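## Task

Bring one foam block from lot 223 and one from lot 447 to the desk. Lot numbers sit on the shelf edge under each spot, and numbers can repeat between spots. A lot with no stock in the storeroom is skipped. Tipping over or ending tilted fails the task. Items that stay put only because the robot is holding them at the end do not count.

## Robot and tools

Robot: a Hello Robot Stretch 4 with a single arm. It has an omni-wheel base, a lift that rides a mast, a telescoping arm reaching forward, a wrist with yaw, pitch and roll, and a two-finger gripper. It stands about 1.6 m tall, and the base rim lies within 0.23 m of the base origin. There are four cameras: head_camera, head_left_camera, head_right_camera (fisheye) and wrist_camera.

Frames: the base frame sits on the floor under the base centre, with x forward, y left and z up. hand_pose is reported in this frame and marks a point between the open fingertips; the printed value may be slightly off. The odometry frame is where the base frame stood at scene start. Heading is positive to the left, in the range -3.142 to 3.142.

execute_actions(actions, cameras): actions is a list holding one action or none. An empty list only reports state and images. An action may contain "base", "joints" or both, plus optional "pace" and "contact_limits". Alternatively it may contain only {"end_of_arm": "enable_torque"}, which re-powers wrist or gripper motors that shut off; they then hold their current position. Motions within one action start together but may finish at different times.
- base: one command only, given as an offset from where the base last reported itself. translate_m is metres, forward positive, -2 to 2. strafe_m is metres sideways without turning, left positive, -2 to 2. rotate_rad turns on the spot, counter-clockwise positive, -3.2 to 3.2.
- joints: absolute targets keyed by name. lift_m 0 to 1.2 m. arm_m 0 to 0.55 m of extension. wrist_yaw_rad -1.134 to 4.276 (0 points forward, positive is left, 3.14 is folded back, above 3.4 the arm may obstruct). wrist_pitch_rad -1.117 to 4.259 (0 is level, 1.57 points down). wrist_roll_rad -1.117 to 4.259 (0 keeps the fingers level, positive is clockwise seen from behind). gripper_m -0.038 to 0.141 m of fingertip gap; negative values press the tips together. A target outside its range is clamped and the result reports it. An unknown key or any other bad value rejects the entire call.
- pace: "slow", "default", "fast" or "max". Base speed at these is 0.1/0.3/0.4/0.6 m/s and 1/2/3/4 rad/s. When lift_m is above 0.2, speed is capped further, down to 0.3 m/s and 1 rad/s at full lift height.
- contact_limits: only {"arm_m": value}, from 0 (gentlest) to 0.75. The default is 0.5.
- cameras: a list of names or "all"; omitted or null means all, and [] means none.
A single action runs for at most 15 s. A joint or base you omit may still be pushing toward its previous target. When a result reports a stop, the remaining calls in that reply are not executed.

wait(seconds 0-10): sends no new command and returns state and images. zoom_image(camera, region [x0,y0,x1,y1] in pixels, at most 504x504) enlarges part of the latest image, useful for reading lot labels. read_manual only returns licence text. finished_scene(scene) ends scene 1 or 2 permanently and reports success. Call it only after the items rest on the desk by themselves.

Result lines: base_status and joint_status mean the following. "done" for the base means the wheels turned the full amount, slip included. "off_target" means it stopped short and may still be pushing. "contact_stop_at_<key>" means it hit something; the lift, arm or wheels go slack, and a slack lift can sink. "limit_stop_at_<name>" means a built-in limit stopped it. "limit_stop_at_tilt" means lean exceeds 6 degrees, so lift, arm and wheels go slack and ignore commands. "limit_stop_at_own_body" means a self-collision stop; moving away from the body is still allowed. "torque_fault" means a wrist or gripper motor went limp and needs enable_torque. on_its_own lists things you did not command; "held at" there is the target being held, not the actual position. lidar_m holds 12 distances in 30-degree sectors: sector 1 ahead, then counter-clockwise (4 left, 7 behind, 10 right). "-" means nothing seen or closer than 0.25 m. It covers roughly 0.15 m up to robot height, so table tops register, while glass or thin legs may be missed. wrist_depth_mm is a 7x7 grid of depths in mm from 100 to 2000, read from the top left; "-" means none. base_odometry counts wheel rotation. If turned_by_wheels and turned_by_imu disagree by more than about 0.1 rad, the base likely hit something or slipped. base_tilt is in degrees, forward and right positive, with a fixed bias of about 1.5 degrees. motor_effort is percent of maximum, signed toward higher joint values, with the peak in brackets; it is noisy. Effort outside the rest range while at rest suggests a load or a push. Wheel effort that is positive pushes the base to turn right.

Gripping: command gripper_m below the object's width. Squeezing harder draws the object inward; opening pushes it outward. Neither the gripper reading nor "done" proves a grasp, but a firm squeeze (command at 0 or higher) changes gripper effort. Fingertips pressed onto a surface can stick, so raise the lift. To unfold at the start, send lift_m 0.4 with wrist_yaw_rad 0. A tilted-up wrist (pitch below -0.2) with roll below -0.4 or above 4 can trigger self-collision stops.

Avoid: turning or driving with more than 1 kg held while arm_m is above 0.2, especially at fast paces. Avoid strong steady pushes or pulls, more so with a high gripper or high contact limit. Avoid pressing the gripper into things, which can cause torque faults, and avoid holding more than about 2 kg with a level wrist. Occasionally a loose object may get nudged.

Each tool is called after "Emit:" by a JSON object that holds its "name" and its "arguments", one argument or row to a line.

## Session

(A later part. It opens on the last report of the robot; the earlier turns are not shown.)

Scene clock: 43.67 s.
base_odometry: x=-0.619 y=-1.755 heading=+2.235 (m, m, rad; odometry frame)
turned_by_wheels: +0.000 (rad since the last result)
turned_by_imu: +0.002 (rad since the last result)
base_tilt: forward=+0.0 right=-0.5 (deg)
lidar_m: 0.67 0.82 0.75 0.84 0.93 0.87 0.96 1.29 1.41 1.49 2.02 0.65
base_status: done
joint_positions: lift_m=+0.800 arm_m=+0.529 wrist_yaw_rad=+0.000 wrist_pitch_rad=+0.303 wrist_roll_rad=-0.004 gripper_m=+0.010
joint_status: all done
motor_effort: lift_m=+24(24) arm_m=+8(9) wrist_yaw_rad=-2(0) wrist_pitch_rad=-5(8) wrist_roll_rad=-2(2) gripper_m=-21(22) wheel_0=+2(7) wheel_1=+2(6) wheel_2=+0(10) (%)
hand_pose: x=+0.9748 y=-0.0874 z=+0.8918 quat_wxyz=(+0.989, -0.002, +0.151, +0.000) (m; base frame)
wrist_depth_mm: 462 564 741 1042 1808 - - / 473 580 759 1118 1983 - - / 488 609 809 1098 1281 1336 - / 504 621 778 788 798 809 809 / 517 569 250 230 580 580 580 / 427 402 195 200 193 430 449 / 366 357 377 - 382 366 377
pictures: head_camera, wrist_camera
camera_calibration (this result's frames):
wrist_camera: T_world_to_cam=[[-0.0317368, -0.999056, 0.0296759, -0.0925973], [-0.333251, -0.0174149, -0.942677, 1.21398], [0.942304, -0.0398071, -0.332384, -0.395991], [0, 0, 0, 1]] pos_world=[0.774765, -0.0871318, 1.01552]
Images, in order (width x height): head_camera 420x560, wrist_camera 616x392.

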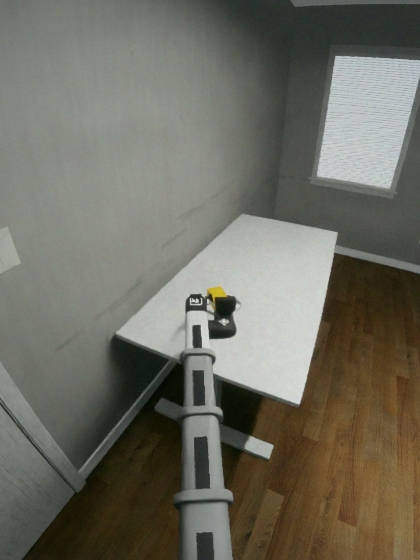

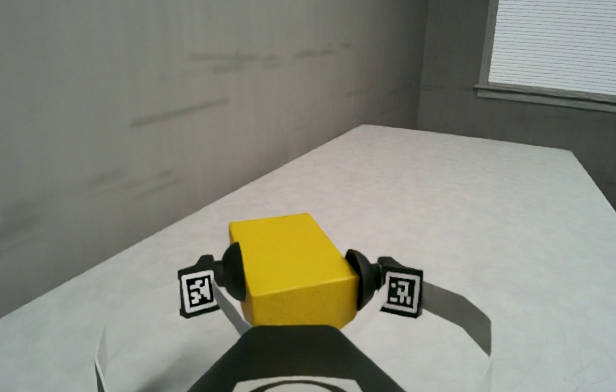

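Emit:
{"name": "execute_actions", "arguments": {
  "actions": [
    {"joints":{"lift_m":0.688}}
  ],
  "cameras": ["wrist_camera"]
}}

Emit:
{"name": "execute_actions", "arguments": {
  "actions": [
    {"joints":{"gripper_m":0.12}}
  ],
  "cameras": []
}}

Emit:
{"name": "execute_actions", "arguments": {
  "actions": [
    {"joints":{"lift_m":0.77}}
  ],
  "cameras": []
}}

Emit:
{"name": "execute_actions", "arguments": {
  "actions": [
    {"joints":{"arm_m":0}}
  ]
}}

Scene clock: 45.57 s.
base_odometry: x=-0.619 y=-1.755 heading=+2.235 (m, m, rad; odometry frame)
turned_by_wheels: +0.000 (rad since the last result)
turned_by_imu: +0.001 (rad since the last result)
base_tilt: forward=+0.0 right=-0.5 (deg)
lidar_m: 0.68 0.80 0.75 0.83 0.93 0.89 0.95 1.30 1.41 1.48 2.04 0.64
base_status: not commanded
joint_positions: lift_m=+0.688 arm_m=+0.529 wrist_yaw_rad=+0.000 wrist_pitch_rad=+0.303 wrist_roll_rad=-0.004 gripper_m=+0.010
joint_status: all done
motor_effort: lift_m=+14(24) arm_m=+9(8) wrist_yaw_rad=-1(1) wrist_pitch_rad=-5(5) wrist_roll_rad=+0(0) gripper_m=-20(21) wheel_0=+2(2) wheel_1=+2(2) wheel_2=+0(0) (%)
hand_pose: x=+0.9748 y=-0.0874 z=+0.7807 quat_wxyz=(+0.989, -0.002, +0.151, +0.000) (m; base frame)
wrist_depth_mm: 462 564 741 1042 1756 - - / 477 580 778 1098 1708 - - / 488 609 732 768 788 820 854 / 473 473 477 484 492 500 504 / 338 345 250 230 357 357 357 / 264 248 196 201 191 264 274 / 224 220 232 - 236 226 -
pictures: wrist_camera
camera_calibration (this result's frames):
wrist_camera: T_world_to_cam=[[-0.0317368, -0.999056, 0.0296757, -0.0892981], [-0.333251, -0.0174148, -0.942677, 1.10918], [0.942304, -0.039807, -0.332383, -0.432944], [0, 0, 0, 1]] pos_world=[0.774768, -0.0871318, 0.904349]
Images, in order (width x height): wrist_camera 616x392.

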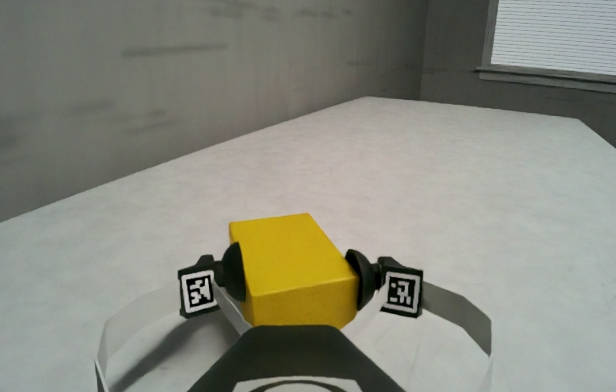

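Scene clock: 47.53 s.
base_odometry: x=-0.619 y=-1.755 heading=+2.235 (m, m, rad; odometry frame)
turned_by_wheels: +0.000 (rad since the last result)
turned_by_imu: +0.001 (rad since the last result)
base_tilt: forward=+0.0 right=-0.5 (deg)
lidar_m: 0.66 0.82 0.75 0.83 0.93 0.89 0.93 1.29 1.42 1.46 2.05 0.66
base_status: not commanded
joint_positions: lift_m=+0.688 arm_m=+0.529 wrist_yaw_rad=+0.000 wrist_pitch_rad=+0.303 wrist_roll_rad=-0.004 gripper_m=+0.120
joint_status: all done
motor_effort: lift_m=+14(14) arm_m=+8(8) wrist_yaw_rad=-1(0) wrist_pitch_rad=-4(5) wrist_roll_rad=+0(2) gripper_m=+2(20) wheel_0=+2(1) wheel_1=+2(2) wheel_2=+0(1) (%)
hand_pose: x=+0.9748 y=-0.0874 z=+0.7807 quat_wxyz=(+0.989, -0.002, +0.151, +0.000) (m; base frame)
wrist_depth_mm: 466 569 741 1042 1808 - - / 473 580 778 1118 1756 - - / 492 597 732 778 788 831 854 / 477 477 480 480 492 500 500 / 340 343 281 279 355 355 355 / 265 255 245 216 255 277 276 / 224 220 232 - 236 225 -
pictures: none
No camera images: the call's "cameras" was empty. Leave "cameras" out to get every camera's image.

Scene clock: 48.87 s.
base_odometry: x=-0.619 y=-1.755 heading=+2.235 (m, m, rad; odometry frame)
turned_by_wheels: +0.000 (rad since the last result)
turned_by_imu: +0.001 (rad since the last result)
base_tilt: forward=+0.0 right=-0.4 (deg)
lidar_m: 0.69 0.84 0.75 0.86 0.91 0.89 0.95 1.28 1.42 1.49 2.06 0.66
base_status: not commanded
joint_positions: lift_m=+0.770 arm_m=+0.529 wrist_yaw_rad=+0.000 wrist_pitch_rad=+0.303 wrist_roll_rad=-0.004 gripper_m=+0.120
joint_status: all done
motor_effort: lift_m=+25(26) arm_m=+8(8) wrist_yaw_rad=-1(0) wrist_pitch_rad=-7(5) wrist_roll_rad=-2(2) gripper_m=+1(1) wheel_0=+2(2) wheel_1=+1(2) wheel_2=+0(1) (%)
hand_pose: x=+0.9748 y=-0.0874 z=+0.8618 quat_wxyz=(+0.989, -0.002, +0.151, +0.000) (m; base frame)
wrist_depth_mm: 462 564 732 1060 1808 - - / 473 580 768 1118 1921 - - / 488 603 809 1025 1160 1205 - / 504 615 707 699 723 723 732 / 496 500 512 517 517 521 521 / 387 373 368 387 370 402 404 / 329 322 332 - 343 327 336
pictures: none
No camera images: the call's "cameras" was empty. Leave "cameras" out to get every camera's image.

Scene clock: 51.47 s.
base_odometry: x=-0.619 y=-1.755 heading=+2.235 (m, m, rad; odometry frame)
turned_by_wheels: +0.000 (rad since the last result)
turned_by_imu: +0.001 (rad since the last result)
base_tilt: forward=-0.1 right=-0.5 (deg)
lidar_m: 0.68 0.80 0.74 0.82 0.94 0.89 0.94 1.30 1.42 1.48 2.04 0.64
base_status: not commanded
joint_positions: lift_m=+0.770 arm_m=+0.001 wrist_yaw_rad=+0.000 wrist_pitch_rad=+0.303 wrist_roll_rad=-0.004 gripper_m=+0.120
joint_status: all done
motor_effort: lift_m=+25(25) arm_m=-9(8) wrist_yaw_rad=-1(2) wrist_pitch_rad=-7(6) wrist_roll_rad=-2(1) gripper_m=+0(3) wheel_0=+2(2) wheel_1=+2(2) wheel_2=+1(1) (%)
hand_pose: x=+0.4478 y=-0.0874 z=+0.8618 quat_wxyz=(+0.989, -0.002, +0.151, +0.000) (m; base frame)
wrist_depth_mm: 699 854 1098 1576 - - - / 707 878 1160 1661 - - - / 732 904 1098 1138 1160 1397 - / 750 750 707 715 723 788 - / 778 904 1138 549 525 591 1921 / 798 917 1205 750 1397 1397 1499 / 820 1025 1255 - 1308 1255 1281
pictures: head_camera, head_left_camera, head_right_camera, wrist_camera
camera_calibration (this result's frames):
wrist_camera: T_world_to_cam=[[-0.0319909, -0.999048, 0.0296747, -0.108388], [-0.333224, -0.0173304, -0.942688, 1.01006], [0.942305, -0.0400458, -0.332352, 0.0906263], [0, 0, 0, 1]] pos_world=[0.24771, -0.0871509, 0.985504]
Images, in order (width x height): head_camera 420x560, head_left_camera 420x672, head_right_camera 420x672, wrist_camera 616x392.

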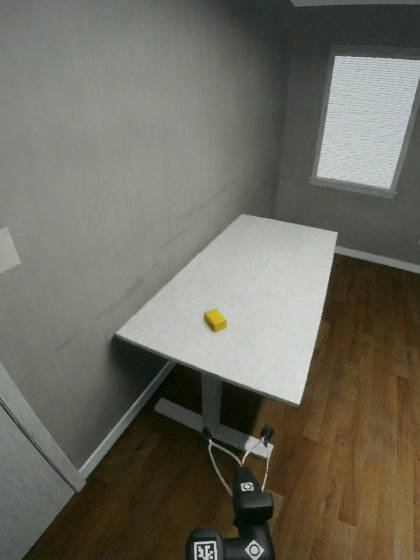

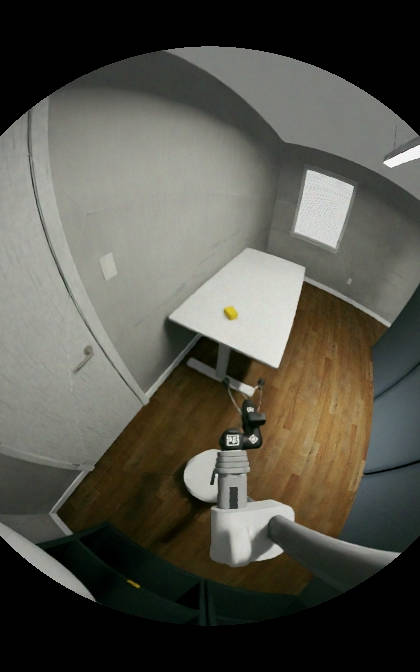

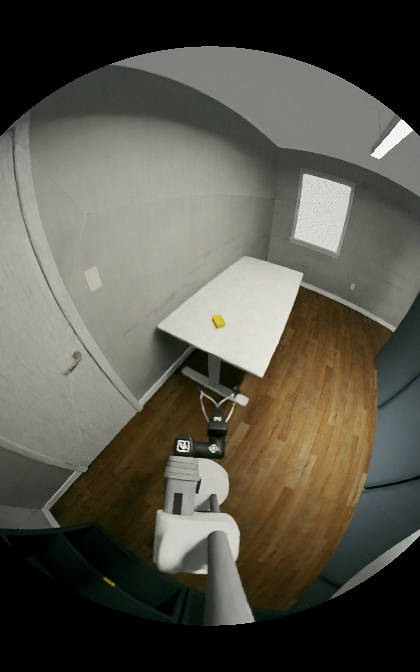

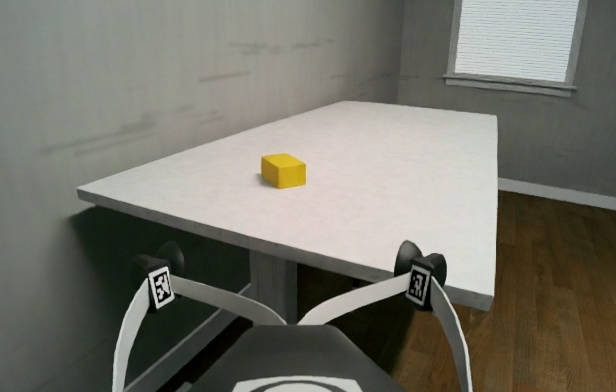

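Emit:
{"name": "execute_actions", "arguments": {
  "actions": [
    {"base":{"rotate_rad":-0.53},"joints":{"lift_m":0.3,"wrist_pitch_rad":1.0,"gripper_m":0.02}}
  ],
  "cameras": []
}}

Emit:
{"name": "execute_actions", "arguments": {
  "actions": [
    {"base":{"strafe_m":-0.85},"pace":"fast"}
  ],
  "cameras": []
}}

Emit:
{"name": "execute_actions", "arguments": {
  "actions": [
    {"base":{"translate_m":2.0},"pace":"fast"}
  ],
  "cameras": ["head_camera","head_right_camera"]
}}

Scene clock: 54.83 s.
base_odometry: x=-0.620 y=-1.755 heading=+1.705 (m, m, rad; odometry frame)
turned_by_wheels: -0.530 (rad since the last result)
turned_by_imu: -0.524 (rad since the last result)
base_tilt: forward=-0.1 right=-0.4 (deg)
lidar_m: 0.66 0.68 0.84 0.76 0.81 0.93 0.89 0.92 1.29 1.41 1.47 2.02
base_status: done
joint_positions: lift_m=+0.300 arm_m=+0.001 wrist_yaw_rad=+0.000 wrist_pitch_rad=+1.001 wrist_roll_rad=-0.004 gripper_m=+0.020
joint_status: all done
motor_effort: lift_m=+14(21) arm_m=-8(9) wrist_yaw_rad=-1(1) wrist_pitch_rad=-4(3) wrist_roll_rad=-1(1) gripper_m=-4(2) wheel_0=+2(7) wheel_1=+0(7) wheel_2=-2(6) (%)
hand_pose: x=+0.3280 y=-0.0874 z=+0.2357 quat_wxyz=(+0.877, -0.002, +0.480, +0.001) (m; base frame)
wrist_depth_mm: 603 621 654 683 691 723 723 / 603 603 609 621 627 647 654 / 549 549 559 569 569 580 597 / 500 508 512 521 525 535 535 / 462 466 473 480 488 496 496 / 430 436 191 215 436 455 459 / 407 402 415 - 421 424 427
pictures: none
No camera images: the call's "cameras" was empty. Leave "cameras" out to get every camera's image.

Scene clock: 58.10 s.
base_odometry: x=+0.223 y=-1.642 heading=+1.705 (m, m, rad; odometry frame)
turned_by_wheels: +0.000 (rad since the last result)
turned_by_imu: +0.000 (rad since the last result)
base_tilt: forward=-0.1 right=-0.5 (deg)
lidar_m: 2.31 1.22 1.09 1.63 1.28 0.94 0.88 0.86 0.60 0.57 0.60 0.83
base_status: done
joint_positions: lift_m=+0.300 arm_m=+0.001 wrist_yaw_rad=+0.000 wrist_pitch_rad=+1.001 wrist_roll_rad=-0.004 gripper_m=+0.020
joint_status: not commanded
motor_effort: lift_m=+15(14) arm_m=-8(8) wrist_yaw_rad=-1(1) wrist_pitch_rad=+0(1) wrist_roll_rad=-2(2) gripper_m=-5(5) wheel_0=-2(12) wheel_1=+3(13) wheel_2=-1(1) (%)
hand_pose: x=+0.3280 y=-0.0874 z=+0.2357 quat_wxyz=(+0.877, -0.002, +0.480, +0.001) (m; base frame)
wrist_depth_mm: 654 668 676 683 699 707 683 / 603 609 609 615 627 640 647 / 544 549 554 564 569 585 591 / 500 508 517 521 530 525 544 / 466 469 477 477 488 492 496 / 430 436 191 213 436 452 459 / 404 404 415 - 421 424 430
pictures: none
No camera images: the call's "cameras" was empty. Leave "cameras" out to get every camera's image.

Scene clock: 64.37 s.
base_odometry: x=-0.045 y=+0.340 heading=+1.705 (m, m, rad; odometry frame)
turned_by_wheels: +0.000 (rad since the last result)
turned_by_imu: +0.010 (rad since the last result)
base_tilt: forward=+0.0 right=-0.5 (deg)
lidar_m: 1.34 1.38 1.71 0.86 0.91 1.28 2.46 0.82 0.62 0.56 0.61 1.41
base_status: done
joint_positions: lift_m=+0.300 arm_m=+0.001 wrist_yaw_rad=+0.000 wrist_pitch_rad=+1.001 wrist_roll_rad=-0.004 gripper_m=+0.020
joint_status: not commanded
motor_effort: lift_m=+15(15) arm_m=-8(8) wrist_yaw_rad=-4(2) wrist_pitch_rad=-3(2) wrist_roll_rad=-1(1) gripper_m=-5(4) wheel_0=+1(8) wheel_1=+1(7) wheel_2=+2(13) (%)
hand_pose: x=+0.3279 y=-0.0874 z=+0.2357 quat_wxyz=(+0.877, -0.002, +0.480, +0.001) (m; base frame)
wrist_depth_mm: 661 661 668 683 691 715 715 / 603 609 609 615 634 640 654 / 544 549 559 564 569 585 591 / 504 508 512 525 525 530 539 / 462 473 473 477 488 496 496 / 427 436 191 214 436 455 455 / 407 404 418 - 421 424 430
pictures: head_camera, head_right_camera
Images, in order (width x height): head_camera 420x560, head_right_camera 420x672.

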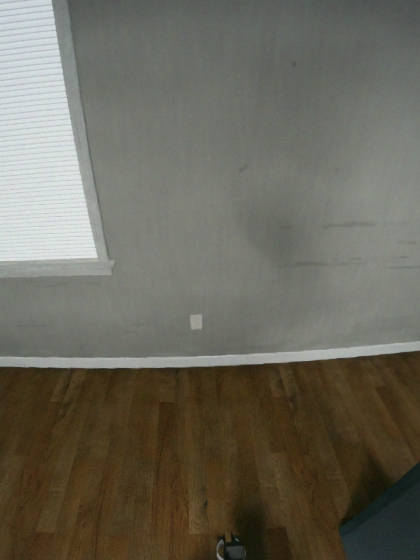

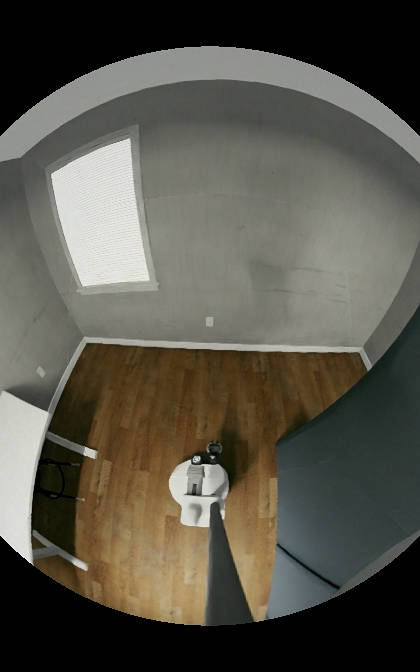

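Emit:
{"name": "execute_actions", "arguments": {
  "actions": [
    {"base":{"translate_m":0.83},"pace":"fast"}
  ],
  "cameras": []
}}

Emit:
{"name": "execute_actions", "arguments": {
  "actions": [
    {"base":{"strafe_m":-1.4},"pace":"fast"}
  ],
  "cameras": ["head_right_camera"]
}}

Scene clock: 68.03 s.
base_odometry: x=-0.156 y=+1.163 heading=+1.705 (m, m, rad; odometry frame)
turned_by_wheels: +0.000 (rad since the last result)
turned_by_imu: +0.005 (rad since the last result)
base_tilt: forward=-0.1 right=-0.5 (deg)
lidar_m: 0.50 0.53 0.70 1.65 1.11 1.30 2.43 0.83 0.77 2.00 0.73 0.50
base_status: done
joint_positions: lift_m=+0.300 arm_m=+0.001 wrist_yaw_rad=+0.000 wrist_pitch_rad=+1.001 wrist_roll_rad=-0.004 gripper_m=+0.020
joint_status: not commanded
motor_effort: lift_m=+15(15) arm_m=-8(9) wrist_yaw_rad=-2(0) wrist_pitch_rad=-1(2) wrist_roll_rad=+0(2) gripper_m=-4(5) wheel_0=+1(7) wheel_1=+0(7) wheel_2=+1(12) (%)
hand_pose: x=+0.3279 y=-0.0874 z=+0.2357 quat_wxyz=(+0.877, -0.002, +0.480, +0.001) (m; base frame)
wrist_depth_mm: 325 325 330 332 334 334 336 / 370 379 384 389 392 392 389 / 442 442 449 452 462 469 473 / 500 504 512 517 521 530 535 / 462 469 477 480 488 488 496 / 430 436 191 215 442 455 459 / 407 404 415 - 421 424 430
pictures: none
No camera images: the call's "cameras" was empty. Leave "cameras" out to get every camera's image.

Scene clock: 72.67 s.
base_odometry: x=+1.231 y=+1.351 heading=+1.705 (m, m, rad; odometry frame)
turned_by_wheels: +0.000 (rad since the last result)
turned_by_imu: -0.002 (rad since the last result)
base_tilt: forward=-0.1 right=-0.5 (deg)
lidar_m: 0.48 0.53 0.70 1.97 0.68 0.58 1.37 0.95 0.67 0.63 0.66 0.50
base_status: done
joint_positions: lift_m=+0.300 arm_m=+0.001 wrist_yaw_rad=+0.000 wrist_pitch_rad=+1.001 wrist_roll_rad=-0.004 gripper_m=+0.020
joint_status: not commanded
motor_effort: lift_m=+16(15) arm_m=-8(8) wrist_yaw_rad=+0(1) wrist_pitch_rad=-3(1) wrist_roll_rad=-1(1) gripper_m=-5(5) wheel_0=-1(14) wheel_1=+1(13) wheel_2=+0(1) (%)
hand_pose: x=+0.3279 y=-0.0874 z=+0.2356 quat_wxyz=(+0.877, -0.002, +0.480, +0.001) (m; base frame)
wrist_depth_mm: 314 315 322 322 325 322 327 / 362 366 373 377 379 379 377 / 439 442 445 455 459 462 466 / 492 500 504 508 517 525 530 / 466 469 473 477 488 492 496 / 430 436 191 215 439 459 459 / 404 402 415 - 424 424 430
pictures: head_right_camera
Images, in order (width x height): head_right_camera 420x672.

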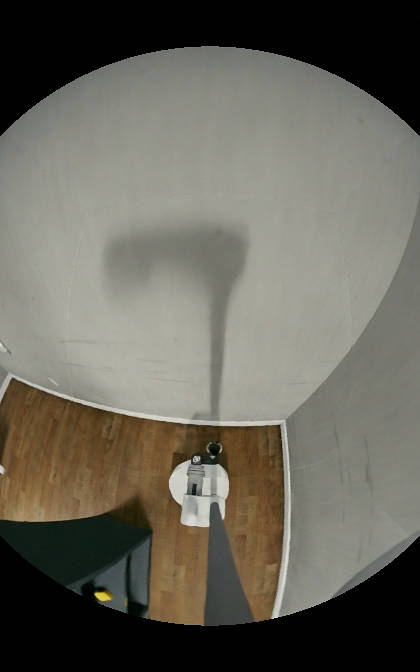

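Emit:
{"name": "execute_actions", "arguments": {
  "actions": [
    {"base":{"rotate_rad":1.58},"pace":"fast"}
  ],
  "cameras": []
}}

Emit:
{"name": "execute_actions", "arguments": {
  "actions": [
    {"base":{"strafe_m":1.15},"pace":"fast"}
  ]
}}

Scene clock: 74.70 s.
base_odometry: x=+1.231 y=+1.351 heading=-2.998 (m, m, rad; odometry frame)
turned_by_wheels: +1.580 (rad since the last result)
turned_by_imu: +1.566 (rad since the last result)
base_tilt: forward=-0.1 right=-0.5 (deg)
lidar_m: 2.12 0.66 0.56 1.40 0.92 0.68 0.64 0.68 0.52 0.48 0.53 0.76
base_status: done
joint_positions: lift_m=+0.300 arm_m=+0.001 wrist_yaw_rad=+0.000 wrist_pitch_rad=+1.001 wrist_roll_rad=-0.004 gripper_m=+0.020
joint_status: not commanded
motor_effort: lift_m=+15(15) arm_m=-8(8) wrist_yaw_rad=-2(1) wrist_pitch_rad=-2(3) wrist_roll_rad=+0(1) gripper_m=-3(5) wheel_0=+0(10) wheel_1=-2(9) wheel_2=+2(9) (%)
hand_pose: x=+0.3279 y=-0.0874 z=+0.2356 quat_wxyz=(+0.877, -0.002, +0.480, +0.001) (m; base frame)
wrist_depth_mm: 661 668 668 683 699 707 603 / 603 603 609 615 634 647 597 / 544 549 559 564 574 580 580 / 500 508 512 517 525 535 544 / 466 469 473 484 484 492 496 / 433 436 191 214 436 455 459 / 407 404 415 - 421 424 433
pictures: none
No camera images: the call's "cameras" was empty. Leave "cameras" out to get every camera's image.

Scene clock: 78.73 s.
base_odometry: x=+1.396 y=+0.213 heading=-2.998 (m, m, rad; odometry frame)
turned_by_wheels: +0.000 (rad since the last result)
turned_by_imu: +0.004 (rad since the last result)
base_tilt: forward=-0.1 right=-0.4 (deg)
lidar_m: 0.32 0.33 0.53 1.50 0.91 0.65 0.62 0.66 0.93 1.64 0.48 0.34
base_status: done
joint_positions: lift_m=+0.300 arm_m=+0.001 wrist_yaw_rad=+0.000 wrist_pitch_rad=+1.001 wrist_roll_rad=-0.004 gripper_m=+0.020
joint_status: not commanded
motor_effort: lift_m=+15(15) arm_m=-9(8) wrist_yaw_rad=-1(2) wrist_pitch_rad=-1(3) wrist_roll_rad=-1(0) gripper_m=-2(5) wheel_0=+0(13) wheel_1=+0(13) wheel_2=+1(2) (%)
hand_pose: x=+0.3279 y=-0.0874 z=+0.2356 quat_wxyz=(+0.877, -0.002, +0.480, +0.001) (m; base frame)
wrist_depth_mm: 442 549 559 569 580 597 597 / 449 500 508 512 521 539 544 / 439 459 466 473 477 484 492 / 415 424 427 433 439 442 445 / 387 392 394 399 404 410 413 / 424 427 191 214 392 449 449 / 407 402 418 - 421 424 430
pictures: head_camera, head_left_camera, head_right_camera, wrist_camera
camera_calibration (this result's frames):
wrist_camera: T_world_to_cam=[[-0.00530111, -0.999051, 0.0432367, -0.105555], [-0.861481, -0.0173919, -0.507491, 0.450489], [0.507761, -0.0399379, -0.860572, 0.262378], [0, 0, 0, 1]] pos_world=[0.254303, -0.0871408, 0.458977]
Images, in order (width x height): head_camera 420x560, head_left_camera 420x672, head_right_camera 420x672, wrist_camera 616x392.

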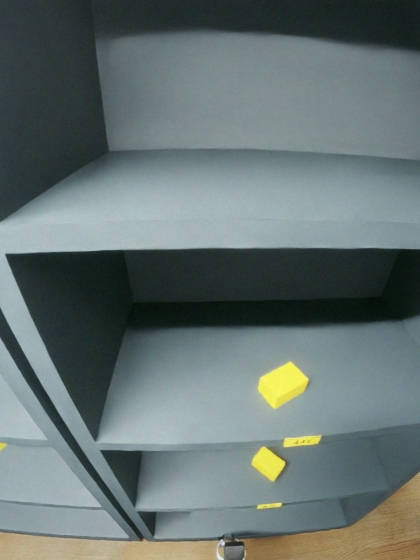

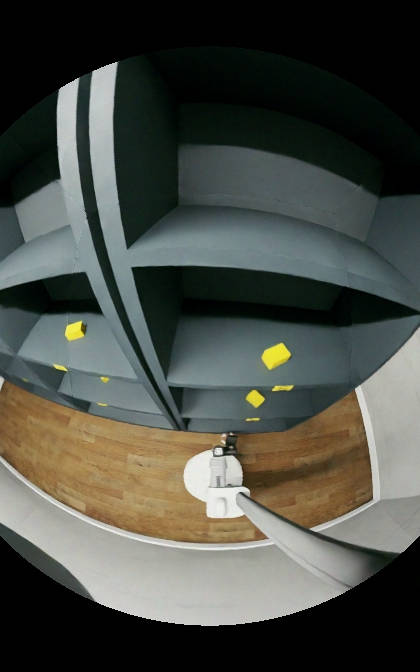

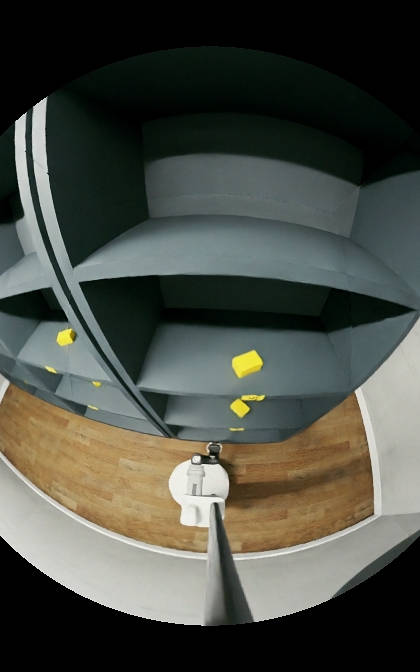

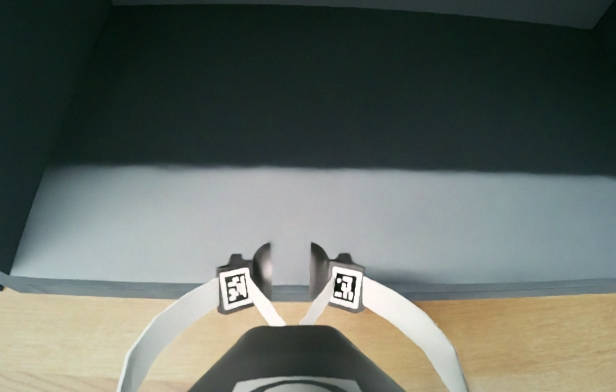

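Very close to shelf; back up.

Emit:
{"name": "execute_actions", "arguments": {
  "actions": [
    {"base":{"translate_m":-0.31}}
  ],
  "cameras": []
}}

Emit:
{"name": "execute_actions", "arguments": {
  "actions": [
    {"joints":{"lift_m":0.36,"wrist_pitch_rad":0}}
  ],
  "cameras": ["head_camera","wrist_camera"]
}}

Scene clock: 81.60 s.
base_odometry: x=+1.702 y=+0.257 heading=-2.998 (m, m, rad; odometry frame)
turned_by_wheels: +0.000 (rad since the last result)
turned_by_imu: +0.000 (rad since the last result)
base_tilt: forward=+0.0 right=-0.5 (deg)
lidar_m: 0.62 0.66 0.99 1.24 0.46 0.31 0.31 0.33 0.47 1.44 0.91 0.66
base_status: done
joint_positions: lift_m=+0.300 arm_m=+0.001 wrist_yaw_rad=+0.000 wrist_pitch_rad=+1.001 wrist_roll_rad=-0.004 gripper_m=+0.020
joint_status: not commanded
motor_effort: lift_m=+16(15) arm_m=-9(9) wrist_yaw_rad=-3(1) wrist_pitch_rad=-3(2) wrist_roll_rad=-1(0) gripper_m=-6(3) wheel_0=-3(7) wheel_1=-2(8) wheel_2=+0(9) (%)
hand_pose: x=+0.3279 y=-0.0874 z=+0.2356 quat_wxyz=(+0.877, -0.002, +0.480, +0.001) (m; base frame)
wrist_depth_mm: 492 549 559 569 580 591 603 / 554 559 559 564 564 564 569 / 549 554 564 564 574 585 597 / 504 508 508 521 525 535 539 / 462 469 477 477 484 492 496 / 430 436 191 214 436 452 459 / 410 404 415 - 421 424 433
pictures: none
No camera images: the call's "cameras" was empty. Leave "cameras" out to get every camera's image.

Scene clock: 82.77 s.
base_odometry: x=+1.702 y=+0.257 heading=-2.998 (m, m, rad; odometry frame)
turned_by_wheels: +0.000 (rad since the last result)
turned_by_imu: +0.000 (rad since the last result)
base_tilt: forward=-0.1 right=-0.4 (deg)
lidar_m: 0.62 0.65 0.94 1.22 0.47 0.29 0.31 0.32 0.47 1.40 0.91 0.63
base_status: not commanded
joint_positions: lift_m=+0.360 arm_m=+0.001 wrist_yaw_rad=+0.000 wrist_pitch_rad=+0.003 wrist_roll_rad=-0.004 gripper_m=+0.020
joint_status: all done
motor_effort: lift_m=+25(26) arm_m=-9(8) wrist_yaw_rad=-2(0) wrist_pitch_rad=-7(10) wrist_roll_rad=-2(0) gripper_m=-5(4) wheel_0=-3(3) wheel_1=-1(1) wheel_2=+0(0) (%)
hand_pose: x=+0.4609 y=-0.0874 z=+0.5369 quat_wxyz=(+1.000, -0.002, +0.001, +0.000) (m; base frame)
wrist_depth_mm: 455 683 866 866 866 866 723 / 455 699 866 891 878 904 732 / 462 699 878 878 891 904 741 / 436 609 768 778 530 788 683 / 430 597 436 442 917 891 683 / 459 640 191 214 904 917 732 / 455 564 917 - 931 904 732
pictures: head_camera, wrist_camera
camera_calibration (this result's frames):
wrist_camera: T_world_to_cam=[[-0.0391972, -0.999052, 0.0189421, -0.0892085], [-0.0401857, -0.0173652, -0.999041, 0.603354], [0.998423, -0.0399208, -0.0394669, -0.212792], [0, 0, 0, 1]] pos_world=[0.233206, -0.0871414, 0.596067]
Images, in order (width x height): head_camera 420x560, wrist_camera 616x392.

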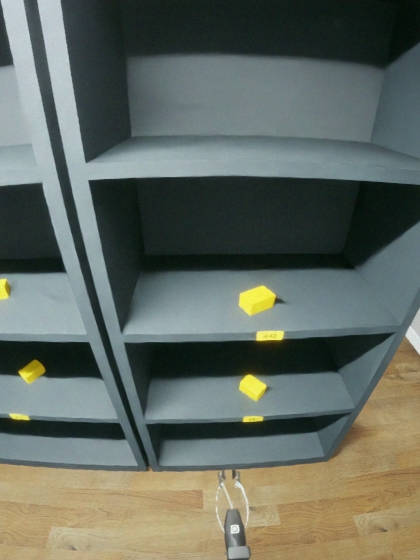

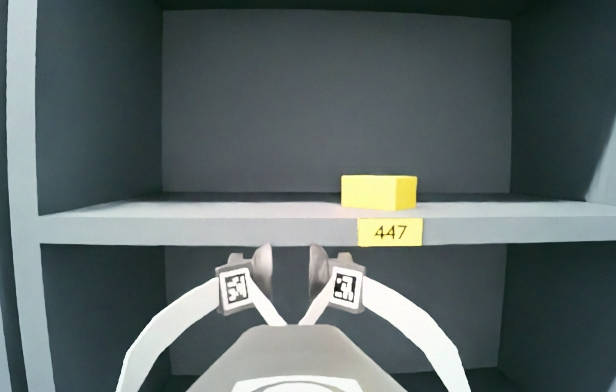

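Emit:
{"name": "execute_actions", "arguments": {
  "actions": [
    {"base":{"strafe_m":-0.125},"joints":{"lift_m":0.49,"wrist_pitch_rad":0.3,"gripper_m":0.141,"arm_m":0.15}}
  ],
  "cameras": ["head_camera","wrist_camera"]
}}

Scene clock: 85.23 s.
base_odometry: x=+1.685 y=+0.380 heading=-2.998 (m, m, rad; odometry frame)
turned_by_wheels: +0.000 (rad since the last result)
turned_by_imu: +0.001 (rad since the last result)
base_tilt: forward=+0.0 right=-0.5 (deg)
lidar_m: 0.63 0.66 0.94 1.25 0.47 0.32 0.30 0.35 0.47 1.45 1.59 0.65
base_status: done
joint_positions: lift_m=+0.490 arm_m=+0.149 wrist_yaw_rad=+0.000 wrist_pitch_rad=+0.302 wrist_roll_rad=-0.004 gripper_m=+0.141
joint_status: all done
motor_effort: lift_m=+24(25) arm_m=+8(8) wrist_yaw_rad=-3(0) wrist_pitch_rad=-5(4) wrist_roll_rad=-2(2) gripper_m=-1(2) wheel_0=+2(11) wheel_1=-2(9) wheel_2=+0(0) (%)
hand_pose: x=+0.5948 y=-0.0874 z=+0.5819 quat_wxyz=(+0.989, -0.002, +0.151, +0.000) (m; base frame)
wrist_depth_mm: 634 654 668 661 668 668 559 / 640 683 699 699 699 691 564 / 615 707 715 723 732 707 569 / 442 449 449 389 466 469 473 / 317 324 329 330 334 336 334 / 609 788 322 320 891 683 544 / 640 768 820 - 820 759 554
pictures: head_camera, wrist_camera
camera_calibration (this result's frames):
wrist_camera: T_world_to_cam=[[-0.0318745, -0.999052, 0.0296652, -0.0954064], [-0.332893, -0.0173741, -0.942805, 0.795071], [0.942426, -0.0399268, -0.332023, -0.141234], [0, 0, 0, 1]] pos_world=[0.394735, -0.0871412, 0.705534]
Images, in order (width x height): head_camera 420x560, wrist_camera 616x392.

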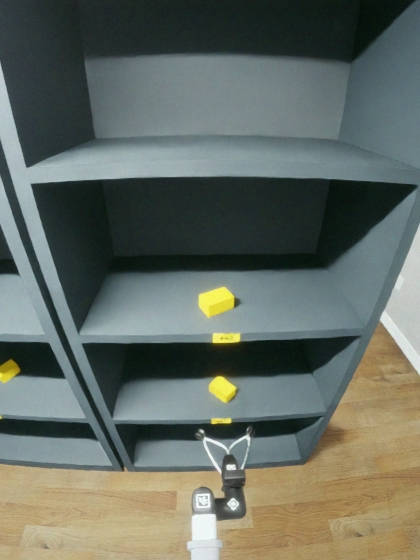

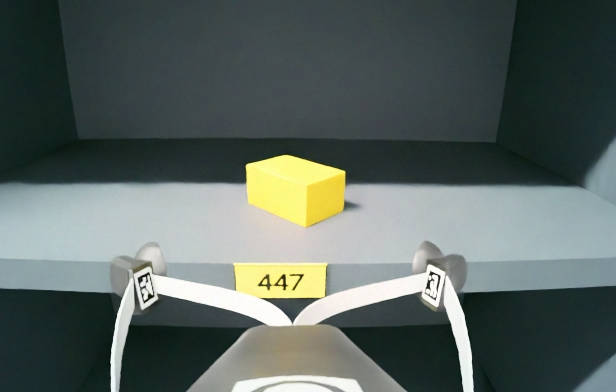

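Emit:
{"name": "execute_actions", "arguments": {
  "actions": [
    {"joints":{"arm_m":0.345}}
  ],
  "cameras": ["wrist_camera"]
}}

Emit:
{"name": "execute_actions", "arguments": {
  "actions": [
    {"joints":{"gripper_m":0.01}}
  ],
  "cameras": ["wrist_camera"]
}}

Scene clock: 87.13 s.
base_odometry: x=+1.685 y=+0.380 heading=-2.998 (m, m, rad; odometry frame)
turned_by_wheels: +0.000 (rad since the last result)
turned_by_imu: +0.001 (rad since the last result)
base_tilt: forward=+0.0 right=-0.5 (deg)
lidar_m: 0.62 0.66 0.94 1.24 0.46 0.32 0.32 0.34 0.45 1.42 1.56 0.65
base_status: not commanded
joint_positions: lift_m=+0.490 arm_m=+0.344 wrist_yaw_rad=+0.000 wrist_pitch_rad=+0.302 wrist_roll_rad=-0.004 gripper_m=+0.141
joint_status: all done
motor_effort: lift_m=+24(24) arm_m=+8(10) wrist_yaw_rad=-3(3) wrist_pitch_rad=-7(5) wrist_roll_rad=-1(2) gripper_m=-2(1) wheel_0=+2(1) wheel_1=-2(2) wheel_2=+0(0) (%)
hand_pose: x=+0.7899 y=-0.0874 z=+0.5819 quat_wxyz=(+0.989, -0.002, +0.151, +0.000) (m; base frame)
wrist_depth_mm: 477 477 484 488 492 492 496 / 496 500 508 512 512 517 521 / 521 530 535 535 544 549 544 / 436 439 445 455 459 462 469 / 317 320 309 240 332 334 334 / 247 234 229 181 208 247 257 / 210 206 216 - 220 211 -
pictures: wrist_camera
camera_calibration (this result's frames):
wrist_camera: T_world_to_cam=[[-0.0317999, -0.999054, 0.0296662, -0.0892296], [-0.332922, -0.0173987, -0.942794, 0.859996], [0.942418, -0.0398572, -0.332053, -0.324993], [0, 0, 0, 1]] pos_world=[0.589754, -0.0871357, 0.705531]
Images, in order (width x height): wrist_camera 616x392.

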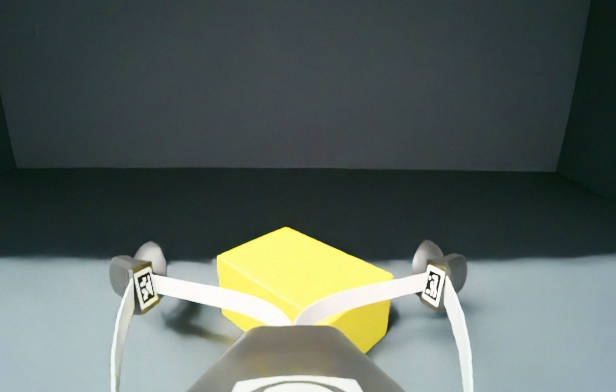

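Scene clock: 89.43 s.
base_odometry: x=+1.685 y=+0.380 heading=-2.998 (m, m, rad; odometry frame)
turned_by_wheels: +0.000 (rad since the last result)
turned_by_imu: +0.001 (rad since the last result)
base_tilt: forward=+0.0 right=-0.4 (deg)
lidar_m: 0.62 0.68 0.96 1.23 0.46 0.33 0.29 0.33 0.46 1.43 1.59 0.65
base_status: not commanded
joint_positions: lift_m=+0.490 arm_m=+0.344 wrist_yaw_rad=+0.000 wrist_pitch_rad=+0.302 wrist_roll_rad=-0.004 gripper_m=+0.010
joint_status: all done
motor_effort: lift_m=+24(24) arm_m=+8(8) wrist_yaw_rad=+0(2) wrist_pitch_rad=-5(5) wrist_roll_rad=-2(2) gripper_m=-20(19) wheel_0=+2(2) wheel_1=-2(2) wheel_2=+0(0) (%)
hand_pose: x=+0.7898 y=-0.0874 z=+0.5819 quat_wxyz=(+0.989, -0.002, +0.151, +0.000) (m; base frame)
wrist_depth_mm: 480 477 480 488 492 492 496 / 500 504 508 508 512 517 521 / 525 530 535 544 544 549 544 / 439 442 445 452 459 462 469 / 315 320 309 231 332 332 332 / 246 232 190 182 191 246 257 / 209 206 216 - 219 210 -
pictures: wrist_camera
camera_calibration (this result's frames):
wrist_camera: T_world_to_cam=[[-0.0317956, -0.999054, 0.0296708, -0.0892348], [-0.333058, -0.0173987, -0.942746, 0.860034], [0.94237, -0.0398572, -0.33219, -0.324878], [0, 0, 0, 1]] pos_world=[0.589759, -0.0871357, 0.70552]
Images, in order (width x height): wrist_camera 616x392.

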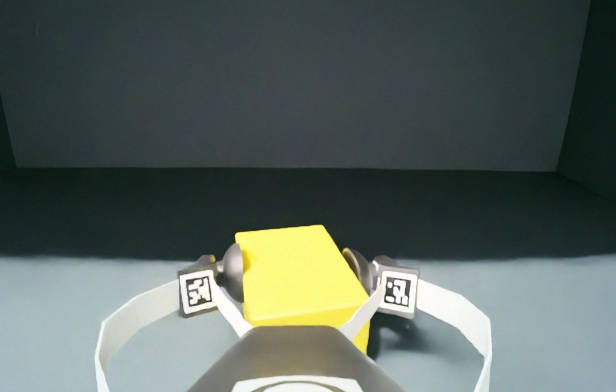

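Emit:
{"name": "execute_actions", "arguments": {
  "actions": [
    {"joints":{"lift_m":0.53}}
  ],
  "cameras": []
}}

Emit:
{"name": "execute_actions", "arguments": {
  "actions": [
    {"joints":{"arm_m":0}}
  ],
  "cameras": ["wrist_camera"]
}}

Emit:
{"name": "execute_actions", "arguments": {
  "actions": [
    {"base":{"strafe_m":-1.0}}
  ],
  "cameras": ["head_camera"]
}}

Scene clock: 90.83 s.
base_odometry: x=+1.685 y=+0.380 heading=-2.998 (m, m, rad; odometry frame)
turned_by_wheels: +0.000 (rad since the last result)
turned_by_imu: +0.001 (rad since the last result)
base_tilt: forward=-0.1 right=-0.5 (deg)
lidar_m: 0.63 0.66 0.97 1.24 0.46 0.34 0.31 0.34 0.49 1.46 1.61 0.66
base_status: not commanded
joint_positions: lift_m=+0.530 arm_m=+0.344 wrist_yaw_rad=+0.000 wrist_pitch_rad=+0.303 wrist_roll_rad=-0.004 gripper_m=+0.010
joint_status: all done
motor_effort: lift_m=+24(28) arm_m=+9(9) wrist_yaw_rad=-2(1) wrist_pitch_rad=-6(7) wrist_roll_rad=-1(0) gripper_m=-19(21) wheel_0=+1(2) wheel_1=-2(2) wheel_2=+0(0) (%)
hand_pose: x=+0.7898 y=-0.0874 z=+0.6218 quat_wxyz=(+0.989, -0.002, +0.151, +0.000) (m; base frame)
wrist_depth_mm: 480 480 484 492 492 492 496 / 496 504 508 508 512 517 517 / 525 530 539 539 544 549 544 / 539 549 554 559 559 569 539 / 394 402 382 231 413 413 413 / 306 289 190 182 191 307 320 / 260 255 267 - 272 260 268
pictures: none
No camera images: the call's "cameras" was empty. Leave "cameras" out to get every camera's image.

Scene clock: 92.97 s.
base_odometry: x=+1.685 y=+0.380 heading=-2.998 (m, m, rad; odometry frame)
turned_by_wheels: +0.000 (rad since the last result)
turned_by_imu: +0.001 (rad since the last result)
base_tilt: forward=+0.0 right=-0.5 (deg)
lidar_m: 0.62 0.66 0.97 1.27 0.47 0.33 0.31 0.32 0.48 1.43 1.60 0.65
base_status: not commanded
joint_positions: lift_m=+0.530 arm_m=+0.001 wrist_yaw_rad=+0.000 wrist_pitch_rad=+0.303 wrist_roll_rad=-0.004 gripper_m=+0.010
joint_status: all done
motor_effort: lift_m=+24(25) arm_m=-9(9) wrist_yaw_rad=+0(3) wrist_pitch_rad=-8(7) wrist_roll_rad=-1(2) gripper_m=-19(20) wheel_0=+2(2) wheel_1=-2(2) wheel_2=+0(0) (%)
hand_pose: x=+0.4477 y=-0.0875 z=+0.6217 quat_wxyz=(+0.989, -0.002, +0.151, +0.000) (m; base frame)
wrist_depth_mm: 640 788 798 809 809 778 554 / 640 820 831 831 842 778 559 / 654 854 866 866 878 759 564 / 544 554 559 564 569 585 539 / 580 842 462 231 477 683 521 / 647 778 190 182 192 683 559 / 640 809 854 - 878 723 574
pictures: wrist_camera
camera_calibration (this result's frames):
wrist_camera: T_world_to_cam=[[-0.0319999, -0.999047, 0.0296918, -0.101277], [-0.333686, -0.0173239, -0.942525, 0.783778], [0.942141, -0.0400684, -0.332813, 0.0112149], [0, 0, 0, 1]] pos_world=[0.247729, -0.0871526, 0.74547]
Images, in order (width x height): wrist_camera 616x392.

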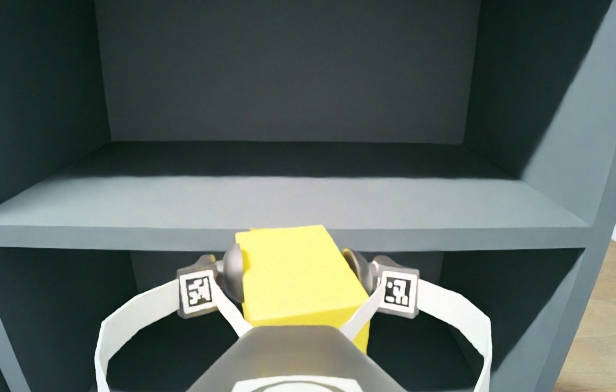

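Scene clock: 97.63 s.
base_odometry: x=+1.542 y=+1.370 heading=-2.998 (m, m, rad; odometry frame)
turned_by_wheels: +0.000 (rad since the last result)
turned_by_imu: +0.000 (rad since the last result)
base_tilt: forward=-0.1 right=-0.5 (deg)
lidar_m: 2.18 0.77 0.91 1.33 0.47 0.33 0.31 0.36 0.50 0.51 0.55 0.79
base_status: done
joint_positions: lift_m=+0.530 arm_m=+0.001 wrist_yaw_rad=+0.000 wrist_pitch_rad=+0.303 wrist_roll_rad=-0.004 gripper_m=+0.010
joint_status: not commanded
motor_effort: lift_m=+24(24) arm_m=-9(9) wrist_yaw_rad=+0(3) wrist_pitch_rad=-8(8) wrist_roll_rad=-1(2) gripper_m=-21(20) wheel_0=+0(11) wheel_1=+0(10) wheel_2=+1(2) (%)
hand_pose: x=+0.4477 y=-0.0874 z=+0.6218 quat_wxyz=(+0.989, -0.002, +0.151, +0.000) (m; base frame)
wrist_depth_mm: - - - - 1708 891 634 / - - - - 1708 904 640 / 842 - - - 1756 904 647 / 842 1983 - - 1708 931 654 / 842 1464 1366 231 1397 904 647 / 842 1008 190 182 192 788 640 / 831 904 960 - 991 842 627
pictures: head_camera
Images, in order (width x height): head_camera 420x560.

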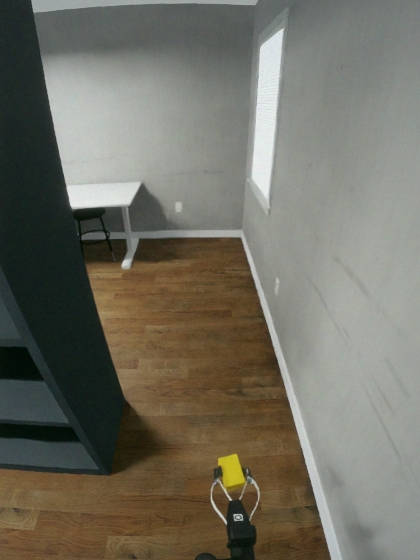

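Same geometry as scene 1.

Emit:
{"name": "execute_actions", "arguments": {
  "actions": [
    {"base":{"translate_m":1.65},"joints":{"lift_m":0.8},"pace":"fast"}
  ],
  "cameras": []
}}

Emit:
{"name": "execute_actions", "arguments": {
  "actions": [
    {"base":{"strafe_m":1.15}}
  ],
  "cameras": ["head_camera"]
}}

Scene clock: 103.33 s.
base_odometry: x=-0.091 y=+1.134 heading=-2.998 (m, m, rad; odometry frame)
turned_by_wheels: +0.000 (rad since the last result)
turned_by_imu: +0.008 (rad since the last result)
base_tilt: forward=+0.0 right=-0.5 (deg)
lidar_m: 1.71 1.13 1.36 1.97 0.78 0.69 1.98 0.79 0.57 0.53 0.59 0.76
base_status: done
joint_positions: lift_m=+0.800 arm_m=+0.001 wrist_yaw_rad=+0.000 wrist_pitch_rad=+0.303 wrist_roll_rad=-0.004 gripper_m=+0.010
joint_status: all done
motor_effort: lift_m=+25(27) arm_m=-8(8) wrist_yaw_rad=-2(1) wrist_pitch_rad=-8(6) wrist_roll_rad=-1(1) gripper_m=-20(20) wheel_0=+1(9) wheel_1=+1(8) wheel_2=+1(13) (%)
hand_pose: x=+0.4477 y=-0.0874 z=+0.8918 quat_wxyz=(+0.989, -0.002, +0.151, +0.000) (m; base frame)
wrist_depth_mm: 1366 1366 1397 1366 1336 976 691 / 1430 1397 1464 1430 1430 991 699 / 1229 1464 1537 1499 1537 960 676 / 1537 1576 1576 1661 1576 1008 676 / 1576 1661 1661 231 1499 991 707 / 1366 1430 190 182 191 854 699 / 1255 1255 1308 - 1281 904 691
pictures: none
No camera images: the call's "cameras" was empty. Leave "cameras" out to get every camera's image.

Scene clock: 108.50 s.
base_odometry: x=+0.073 y=-0.004 heading=-2.998 (m, m, rad; odometry frame)
turned_by_wheels: +0.000 (rad since the last result)
turned_by_imu: +0.005 (rad since the last result)
base_tilt: forward=+0.0 right=-0.5 (deg)
lidar_m: 0.93 1.00 2.53 1.79 0.72 0.50 0.47 0.53 0.72 1.70 1.77 1.00
base_status: done
joint_positions: lift_m=+0.800 arm_m=+0.001 wrist_yaw_rad=+0.000 wrist_pitch_rad=+0.303 wrist_roll_rad=-0.004 gripper_m=+0.010
joint_status: not commanded
motor_effort: lift_m=+25(24) arm_m=-8(8) wrist_yaw_rad=-1(2) wrist_pitch_rad=-8(8) wrist_roll_rad=+0(2) gripper_m=-19(19) wheel_0=+0(10) wheel_1=+2(9) wheel_2=+0(2) (%)
hand_pose: x=+0.4477 y=-0.0874 z=+0.8918 quat_wxyz=(+0.989, -0.002, +0.151, +0.000) (m; base frame)
wrist_depth_mm: 1366 1366 1397 1397 1397 1430 1430 / 1430 1430 1464 1499 1499 1499 1464 / 1229 1281 1229 1281 1308 1618 1576 / 831 842 842 854 866 1618 1661 / 1708 1708 1025 232 1708 1808 1808 / 1397 1430 190 182 191 1537 1576 / 1281 1255 1308 - 1308 1281 1308
pictures: head_camera
Images, in order (width x height): head_camera 420x560.

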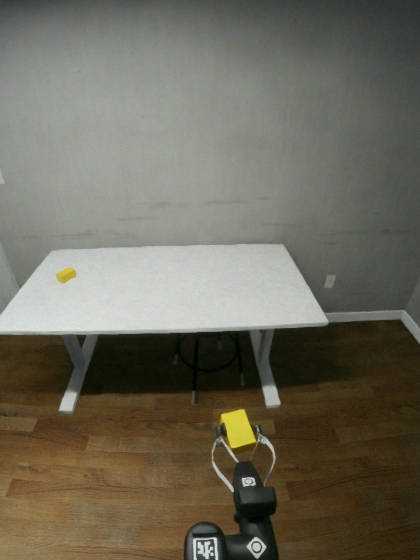

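Front edge at ≈0.95; hand well inside laterally.

Emit:
{"name": "execute_actions", "arguments": {
  "actions": [
    {"base":{"translate_m":0.2},"joints":{"arm_m":0.53}}
  ],
  "cameras": []
}}

Emit:
{"name": "execute_actions", "arguments": {
  "actions": [
    {"joints":{"lift_m":0.688}}
  ],
  "cameras": ["head_camera","wrist_camera"]
}}

Scene clock: 111.47 s.
base_odometry: x=-0.125 y=-0.033 heading=-2.997 (m, m, rad; odometry frame)
turned_by_wheels: +0.000 (rad since the last result)
turned_by_imu: +0.002 (rad since the last result)
base_tilt: forward=+0.0 right=-0.5 (deg)
lidar_m: 0.74 0.79 1.11 2.51 0.99 0.72 0.68 0.74 1.77 1.71 1.75 0.78
base_status: done
joint_positions: lift_m=+0.800 arm_m=+0.529 wrist_yaw_rad=+0.000 wrist_pitch_rad=+0.303 wrist_roll_rad=-0.004 gripper_m=+0.010
joint_status: all done
motor_effort: lift_m=+25(24) arm_m=+8(8) wrist_yaw_rad=-2(0) wrist_pitch_rad=-6(7) wrist_roll_rad=+0(1) gripper_m=-21(20) wheel_0=+3(9) wheel_1=+2(7) wheel_2=+1(10) (%)
hand_pose: x=+0.9748 y=-0.0874 z=+0.8918 quat_wxyz=(+0.989, -0.002, +0.151, +0.000) (m; base frame)
wrist_depth_mm: 723 723 732 732 732 741 741 / 768 759 768 768 778 778 778 / 798 798 809 820 809 820 820 / 759 768 778 778 788 809 878 / 549 559 539 231 580 580 580 / 427 404 190 182 192 430 445 / 366 357 377 - 379 366 377
pictures: none
No camera images: the call's "cameras" was empty. Leave "cameras" out to get every camera's image.

Scene clock: 112.97 s.
base_odometry: x=-0.125 y=-0.033 heading=-2.997 (m, m, rad; odometry frame)
turned_by_wheels: +0.000 (rad since the last result)
turned_by_imu: +0.001 (rad since the last result)
base_tilt: forward=+0.0 right=-0.4 (deg)
lidar_m: 0.74 0.79 1.11 2.51 0.98 0.72 0.68 0.73 1.76 1.70 1.78 0.79
base_status: not commanded
joint_positions: lift_m=+0.688 arm_m=+0.529 wrist_yaw_rad=+0.000 wrist_pitch_rad=+0.303 wrist_roll_rad=-0.004 gripper_m=+0.010
joint_status: all done
motor_effort: lift_m=+14(24) arm_m=+8(8) wrist_yaw_rad=-2(2) wrist_pitch_rad=-7(7) wrist_roll_rad=-2(1) gripper_m=-18(20) wheel_0=+3(3) wheel_1=+2(2) wheel_2=+1(1) (%)
hand_pose: x=+0.9748 y=-0.0874 z=+0.7806 quat_wxyz=(+0.989, -0.002, +0.151, +0.000) (m; base frame)
wrist_depth_mm: 723 723 741 732 741 741 750 / 759 768 768 768 768 788 778 / 778 759 759 778 798 809 809 / 469 477 480 484 488 496 504 / 338 343 329 231 357 357 355 / 264 248 190 182 192 263 274 / 224 220 231 - 235 225 -
pictures: head_camera, wrist_camera
camera_calibration (this result's frames):
wrist_camera: T_world_to_cam=[[-0.0317276, -0.999056, 0.0296808, -0.0893087], [-0.333356, -0.0174182, -0.94264, 1.10922], [0.942267, -0.039802, -0.332488, -0.432831], [0, 0, 0, 1]] pos_world=[0.774774, -0.0871313, 0.904337]
Images, in order (width x height): head_camera 420x560, wrist_camera 616x392.

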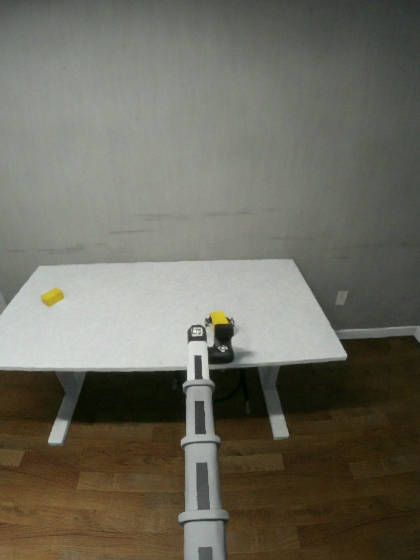

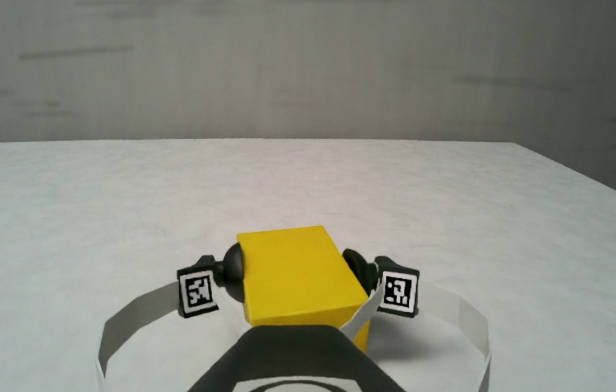

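Emit:
{"name": "execute_actions", "arguments": {
  "actions": [
    {"joints":{"gripper_m":0.12}}
  ],
  "cameras": []
}}

Emit:
{"name": "execute_actions", "arguments": {
  "actions": [
    {"joints":{"lift_m":0.77}}
  ],
  "cameras": []
}}

Emit:
{"name": "execute_actions", "arguments": {
  "actions": [
    {"joints":{"arm_m":0.1}}
  ],
  "cameras": ["head_camera"]
}}

Scene clock: 115.23 s.
base_odometry: x=-0.125 y=-0.033 heading=-2.997 (m, m, rad; odometry frame)
turned_by_wheels: +0.000 (rad since the last result)
turned_by_imu: +0.001 (rad since the last result)
base_tilt: forward=+0.0 right=-0.4 (deg)
lidar_m: 0.75 0.80 1.09 2.55 0.99 0.69 0.69 0.72 1.76 1.69 1.75 0.81
base_status: not commanded
joint_positions: lift_m=+0.688 arm_m=+0.529 wrist_yaw_rad=+0.000 wrist_pitch_rad=+0.303 wrist_roll_rad=-0.004 gripper_m=+0.120
joint_status: all done
motor_effort: lift_m=+15(14) arm_m=+8(8) wrist_yaw_rad=-1(4) wrist_pitch_rad=-5(5) wrist_roll_rad=-1(2) gripper_m=-4(21) wheel_0=+3(3) wheel_1=+2(2) wheel_2=+1(1) (%)
hand_pose: x=+0.9748 y=-0.0874 z=+0.7806 quat_wxyz=(+0.989, -0.002, +0.151, +0.000) (m; base frame)
wrist_depth_mm: 723 723 732 732 741 741 741 / 750 759 768 778 768 778 778 / 778 768 759 768 809 809 820 / 469 477 480 484 496 496 500 / 338 343 347 338 353 357 357 / 264 254 226 205 255 276 274 / 224 220 231 - 235 224 -
pictures: none
No camera images: the call's "cameras" was empty. Leave "cameras" out to get every camera's image.

Scene clock: 116.57 s.
base_odometry: x=-0.125 y=-0.033 heading=-2.997 (m, m, rad; odometry frame)
turned_by_wheels: +0.000 (rad since the last result)
turned_by_imu: +0.001 (rad since the last result)
base_tilt: forward=+0.0 right=-0.4 (deg)
lidar_m: 0.73 0.79 1.10 2.50 0.97 0.72 0.68 0.73 1.77 1.70 1.75 0.80
base_status: not commanded
joint_positions: lift_m=+0.770 arm_m=+0.529 wrist_yaw_rad=+0.000 wrist_pitch_rad=+0.303 wrist_roll_rad=-0.004 gripper_m=+0.120
joint_status: all done
motor_effort: lift_m=+25(26) arm_m=+8(8) wrist_yaw_rad=-4(2) wrist_pitch_rad=-6(7) wrist_roll_rad=-2(1) gripper_m=-1(3) wheel_0=+3(3) wheel_1=+2(2) wheel_2=+1(2) (%)
hand_pose: x=+0.9748 y=-0.0874 z=+0.8618 quat_wxyz=(+0.989, -0.002, +0.151, +0.000) (m; base frame)
wrist_depth_mm: 723 715 732 741 732 741 750 / 750 768 759 768 778 768 778 / 798 798 809 820 809 820 820 / 683 691 691 707 715 723 866 / 492 500 512 517 521 517 517 / 384 373 366 387 370 404 402 / 327 320 338 - 343 327 338
pictures: none
No camera images: the call's "cameras" was empty. Leave "cameras" out to get every camera's image.

Scene clock: 118.93 s.
base_odometry: x=-0.125 y=-0.033 heading=-2.997 (m, m, rad; odometry frame)
turned_by_wheels: +0.000 (rad since the last result)
turned_by_imu: +0.001 (rad since the last result)
base_tilt: forward=+0.0 right=-0.5 (deg)
lidar_m: 0.76 0.79 1.10 2.51 0.97 0.71 0.67 0.72 1.78 1.70 1.76 0.79
base_status: not commanded
joint_positions: lift_m=+0.770 arm_m=+0.101 wrist_yaw_rad=+0.000 wrist_pitch_rad=+0.303 wrist_roll_rad=-0.004 gripper_m=+0.120
joint_status: all done
motor_effort: lift_m=+24(25) arm_m=-8(11) wrist_yaw_rad=-2(1) wrist_pitch_rad=-7(7) wrist_roll_rad=-1(1) gripper_m=+1(2) wheel_0=+3(3) wheel_1=+2(2) wheel_2=+1(1) (%)
hand_pose: x=+0.5478 y=-0.0874 z=+0.8618 quat_wxyz=(+0.989, -0.002, +0.151, +0.000) (m; base frame)
wrist_depth_mm: 1118 1118 1118 1118 1118 1118 1138 / 1160 1160 1182 1205 1205 1182 1205 / 1118 1138 1098 1138 1160 1255 1281 / 683 699 699 647 723 732 1336 / 496 500 512 521 521 559 559 / 1430 1430 741 715 1025 1464 1499 / 1229 1205 1281 - 1229 1229 1281
pictures: head_camera
Images, in order (width x height): head_camera 420x560.

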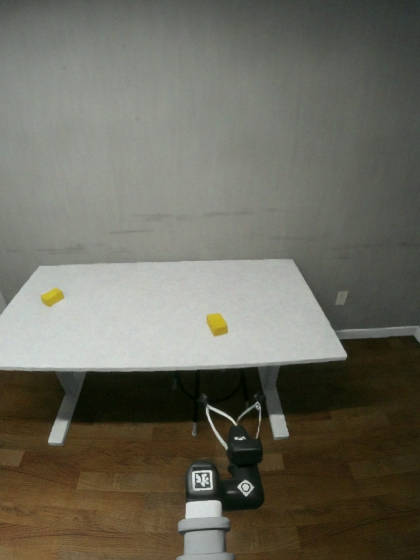

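Emit:
{"name": "finished_scene", "arguments": {
  "scene": 2
}}

The scene is finished: the task was done.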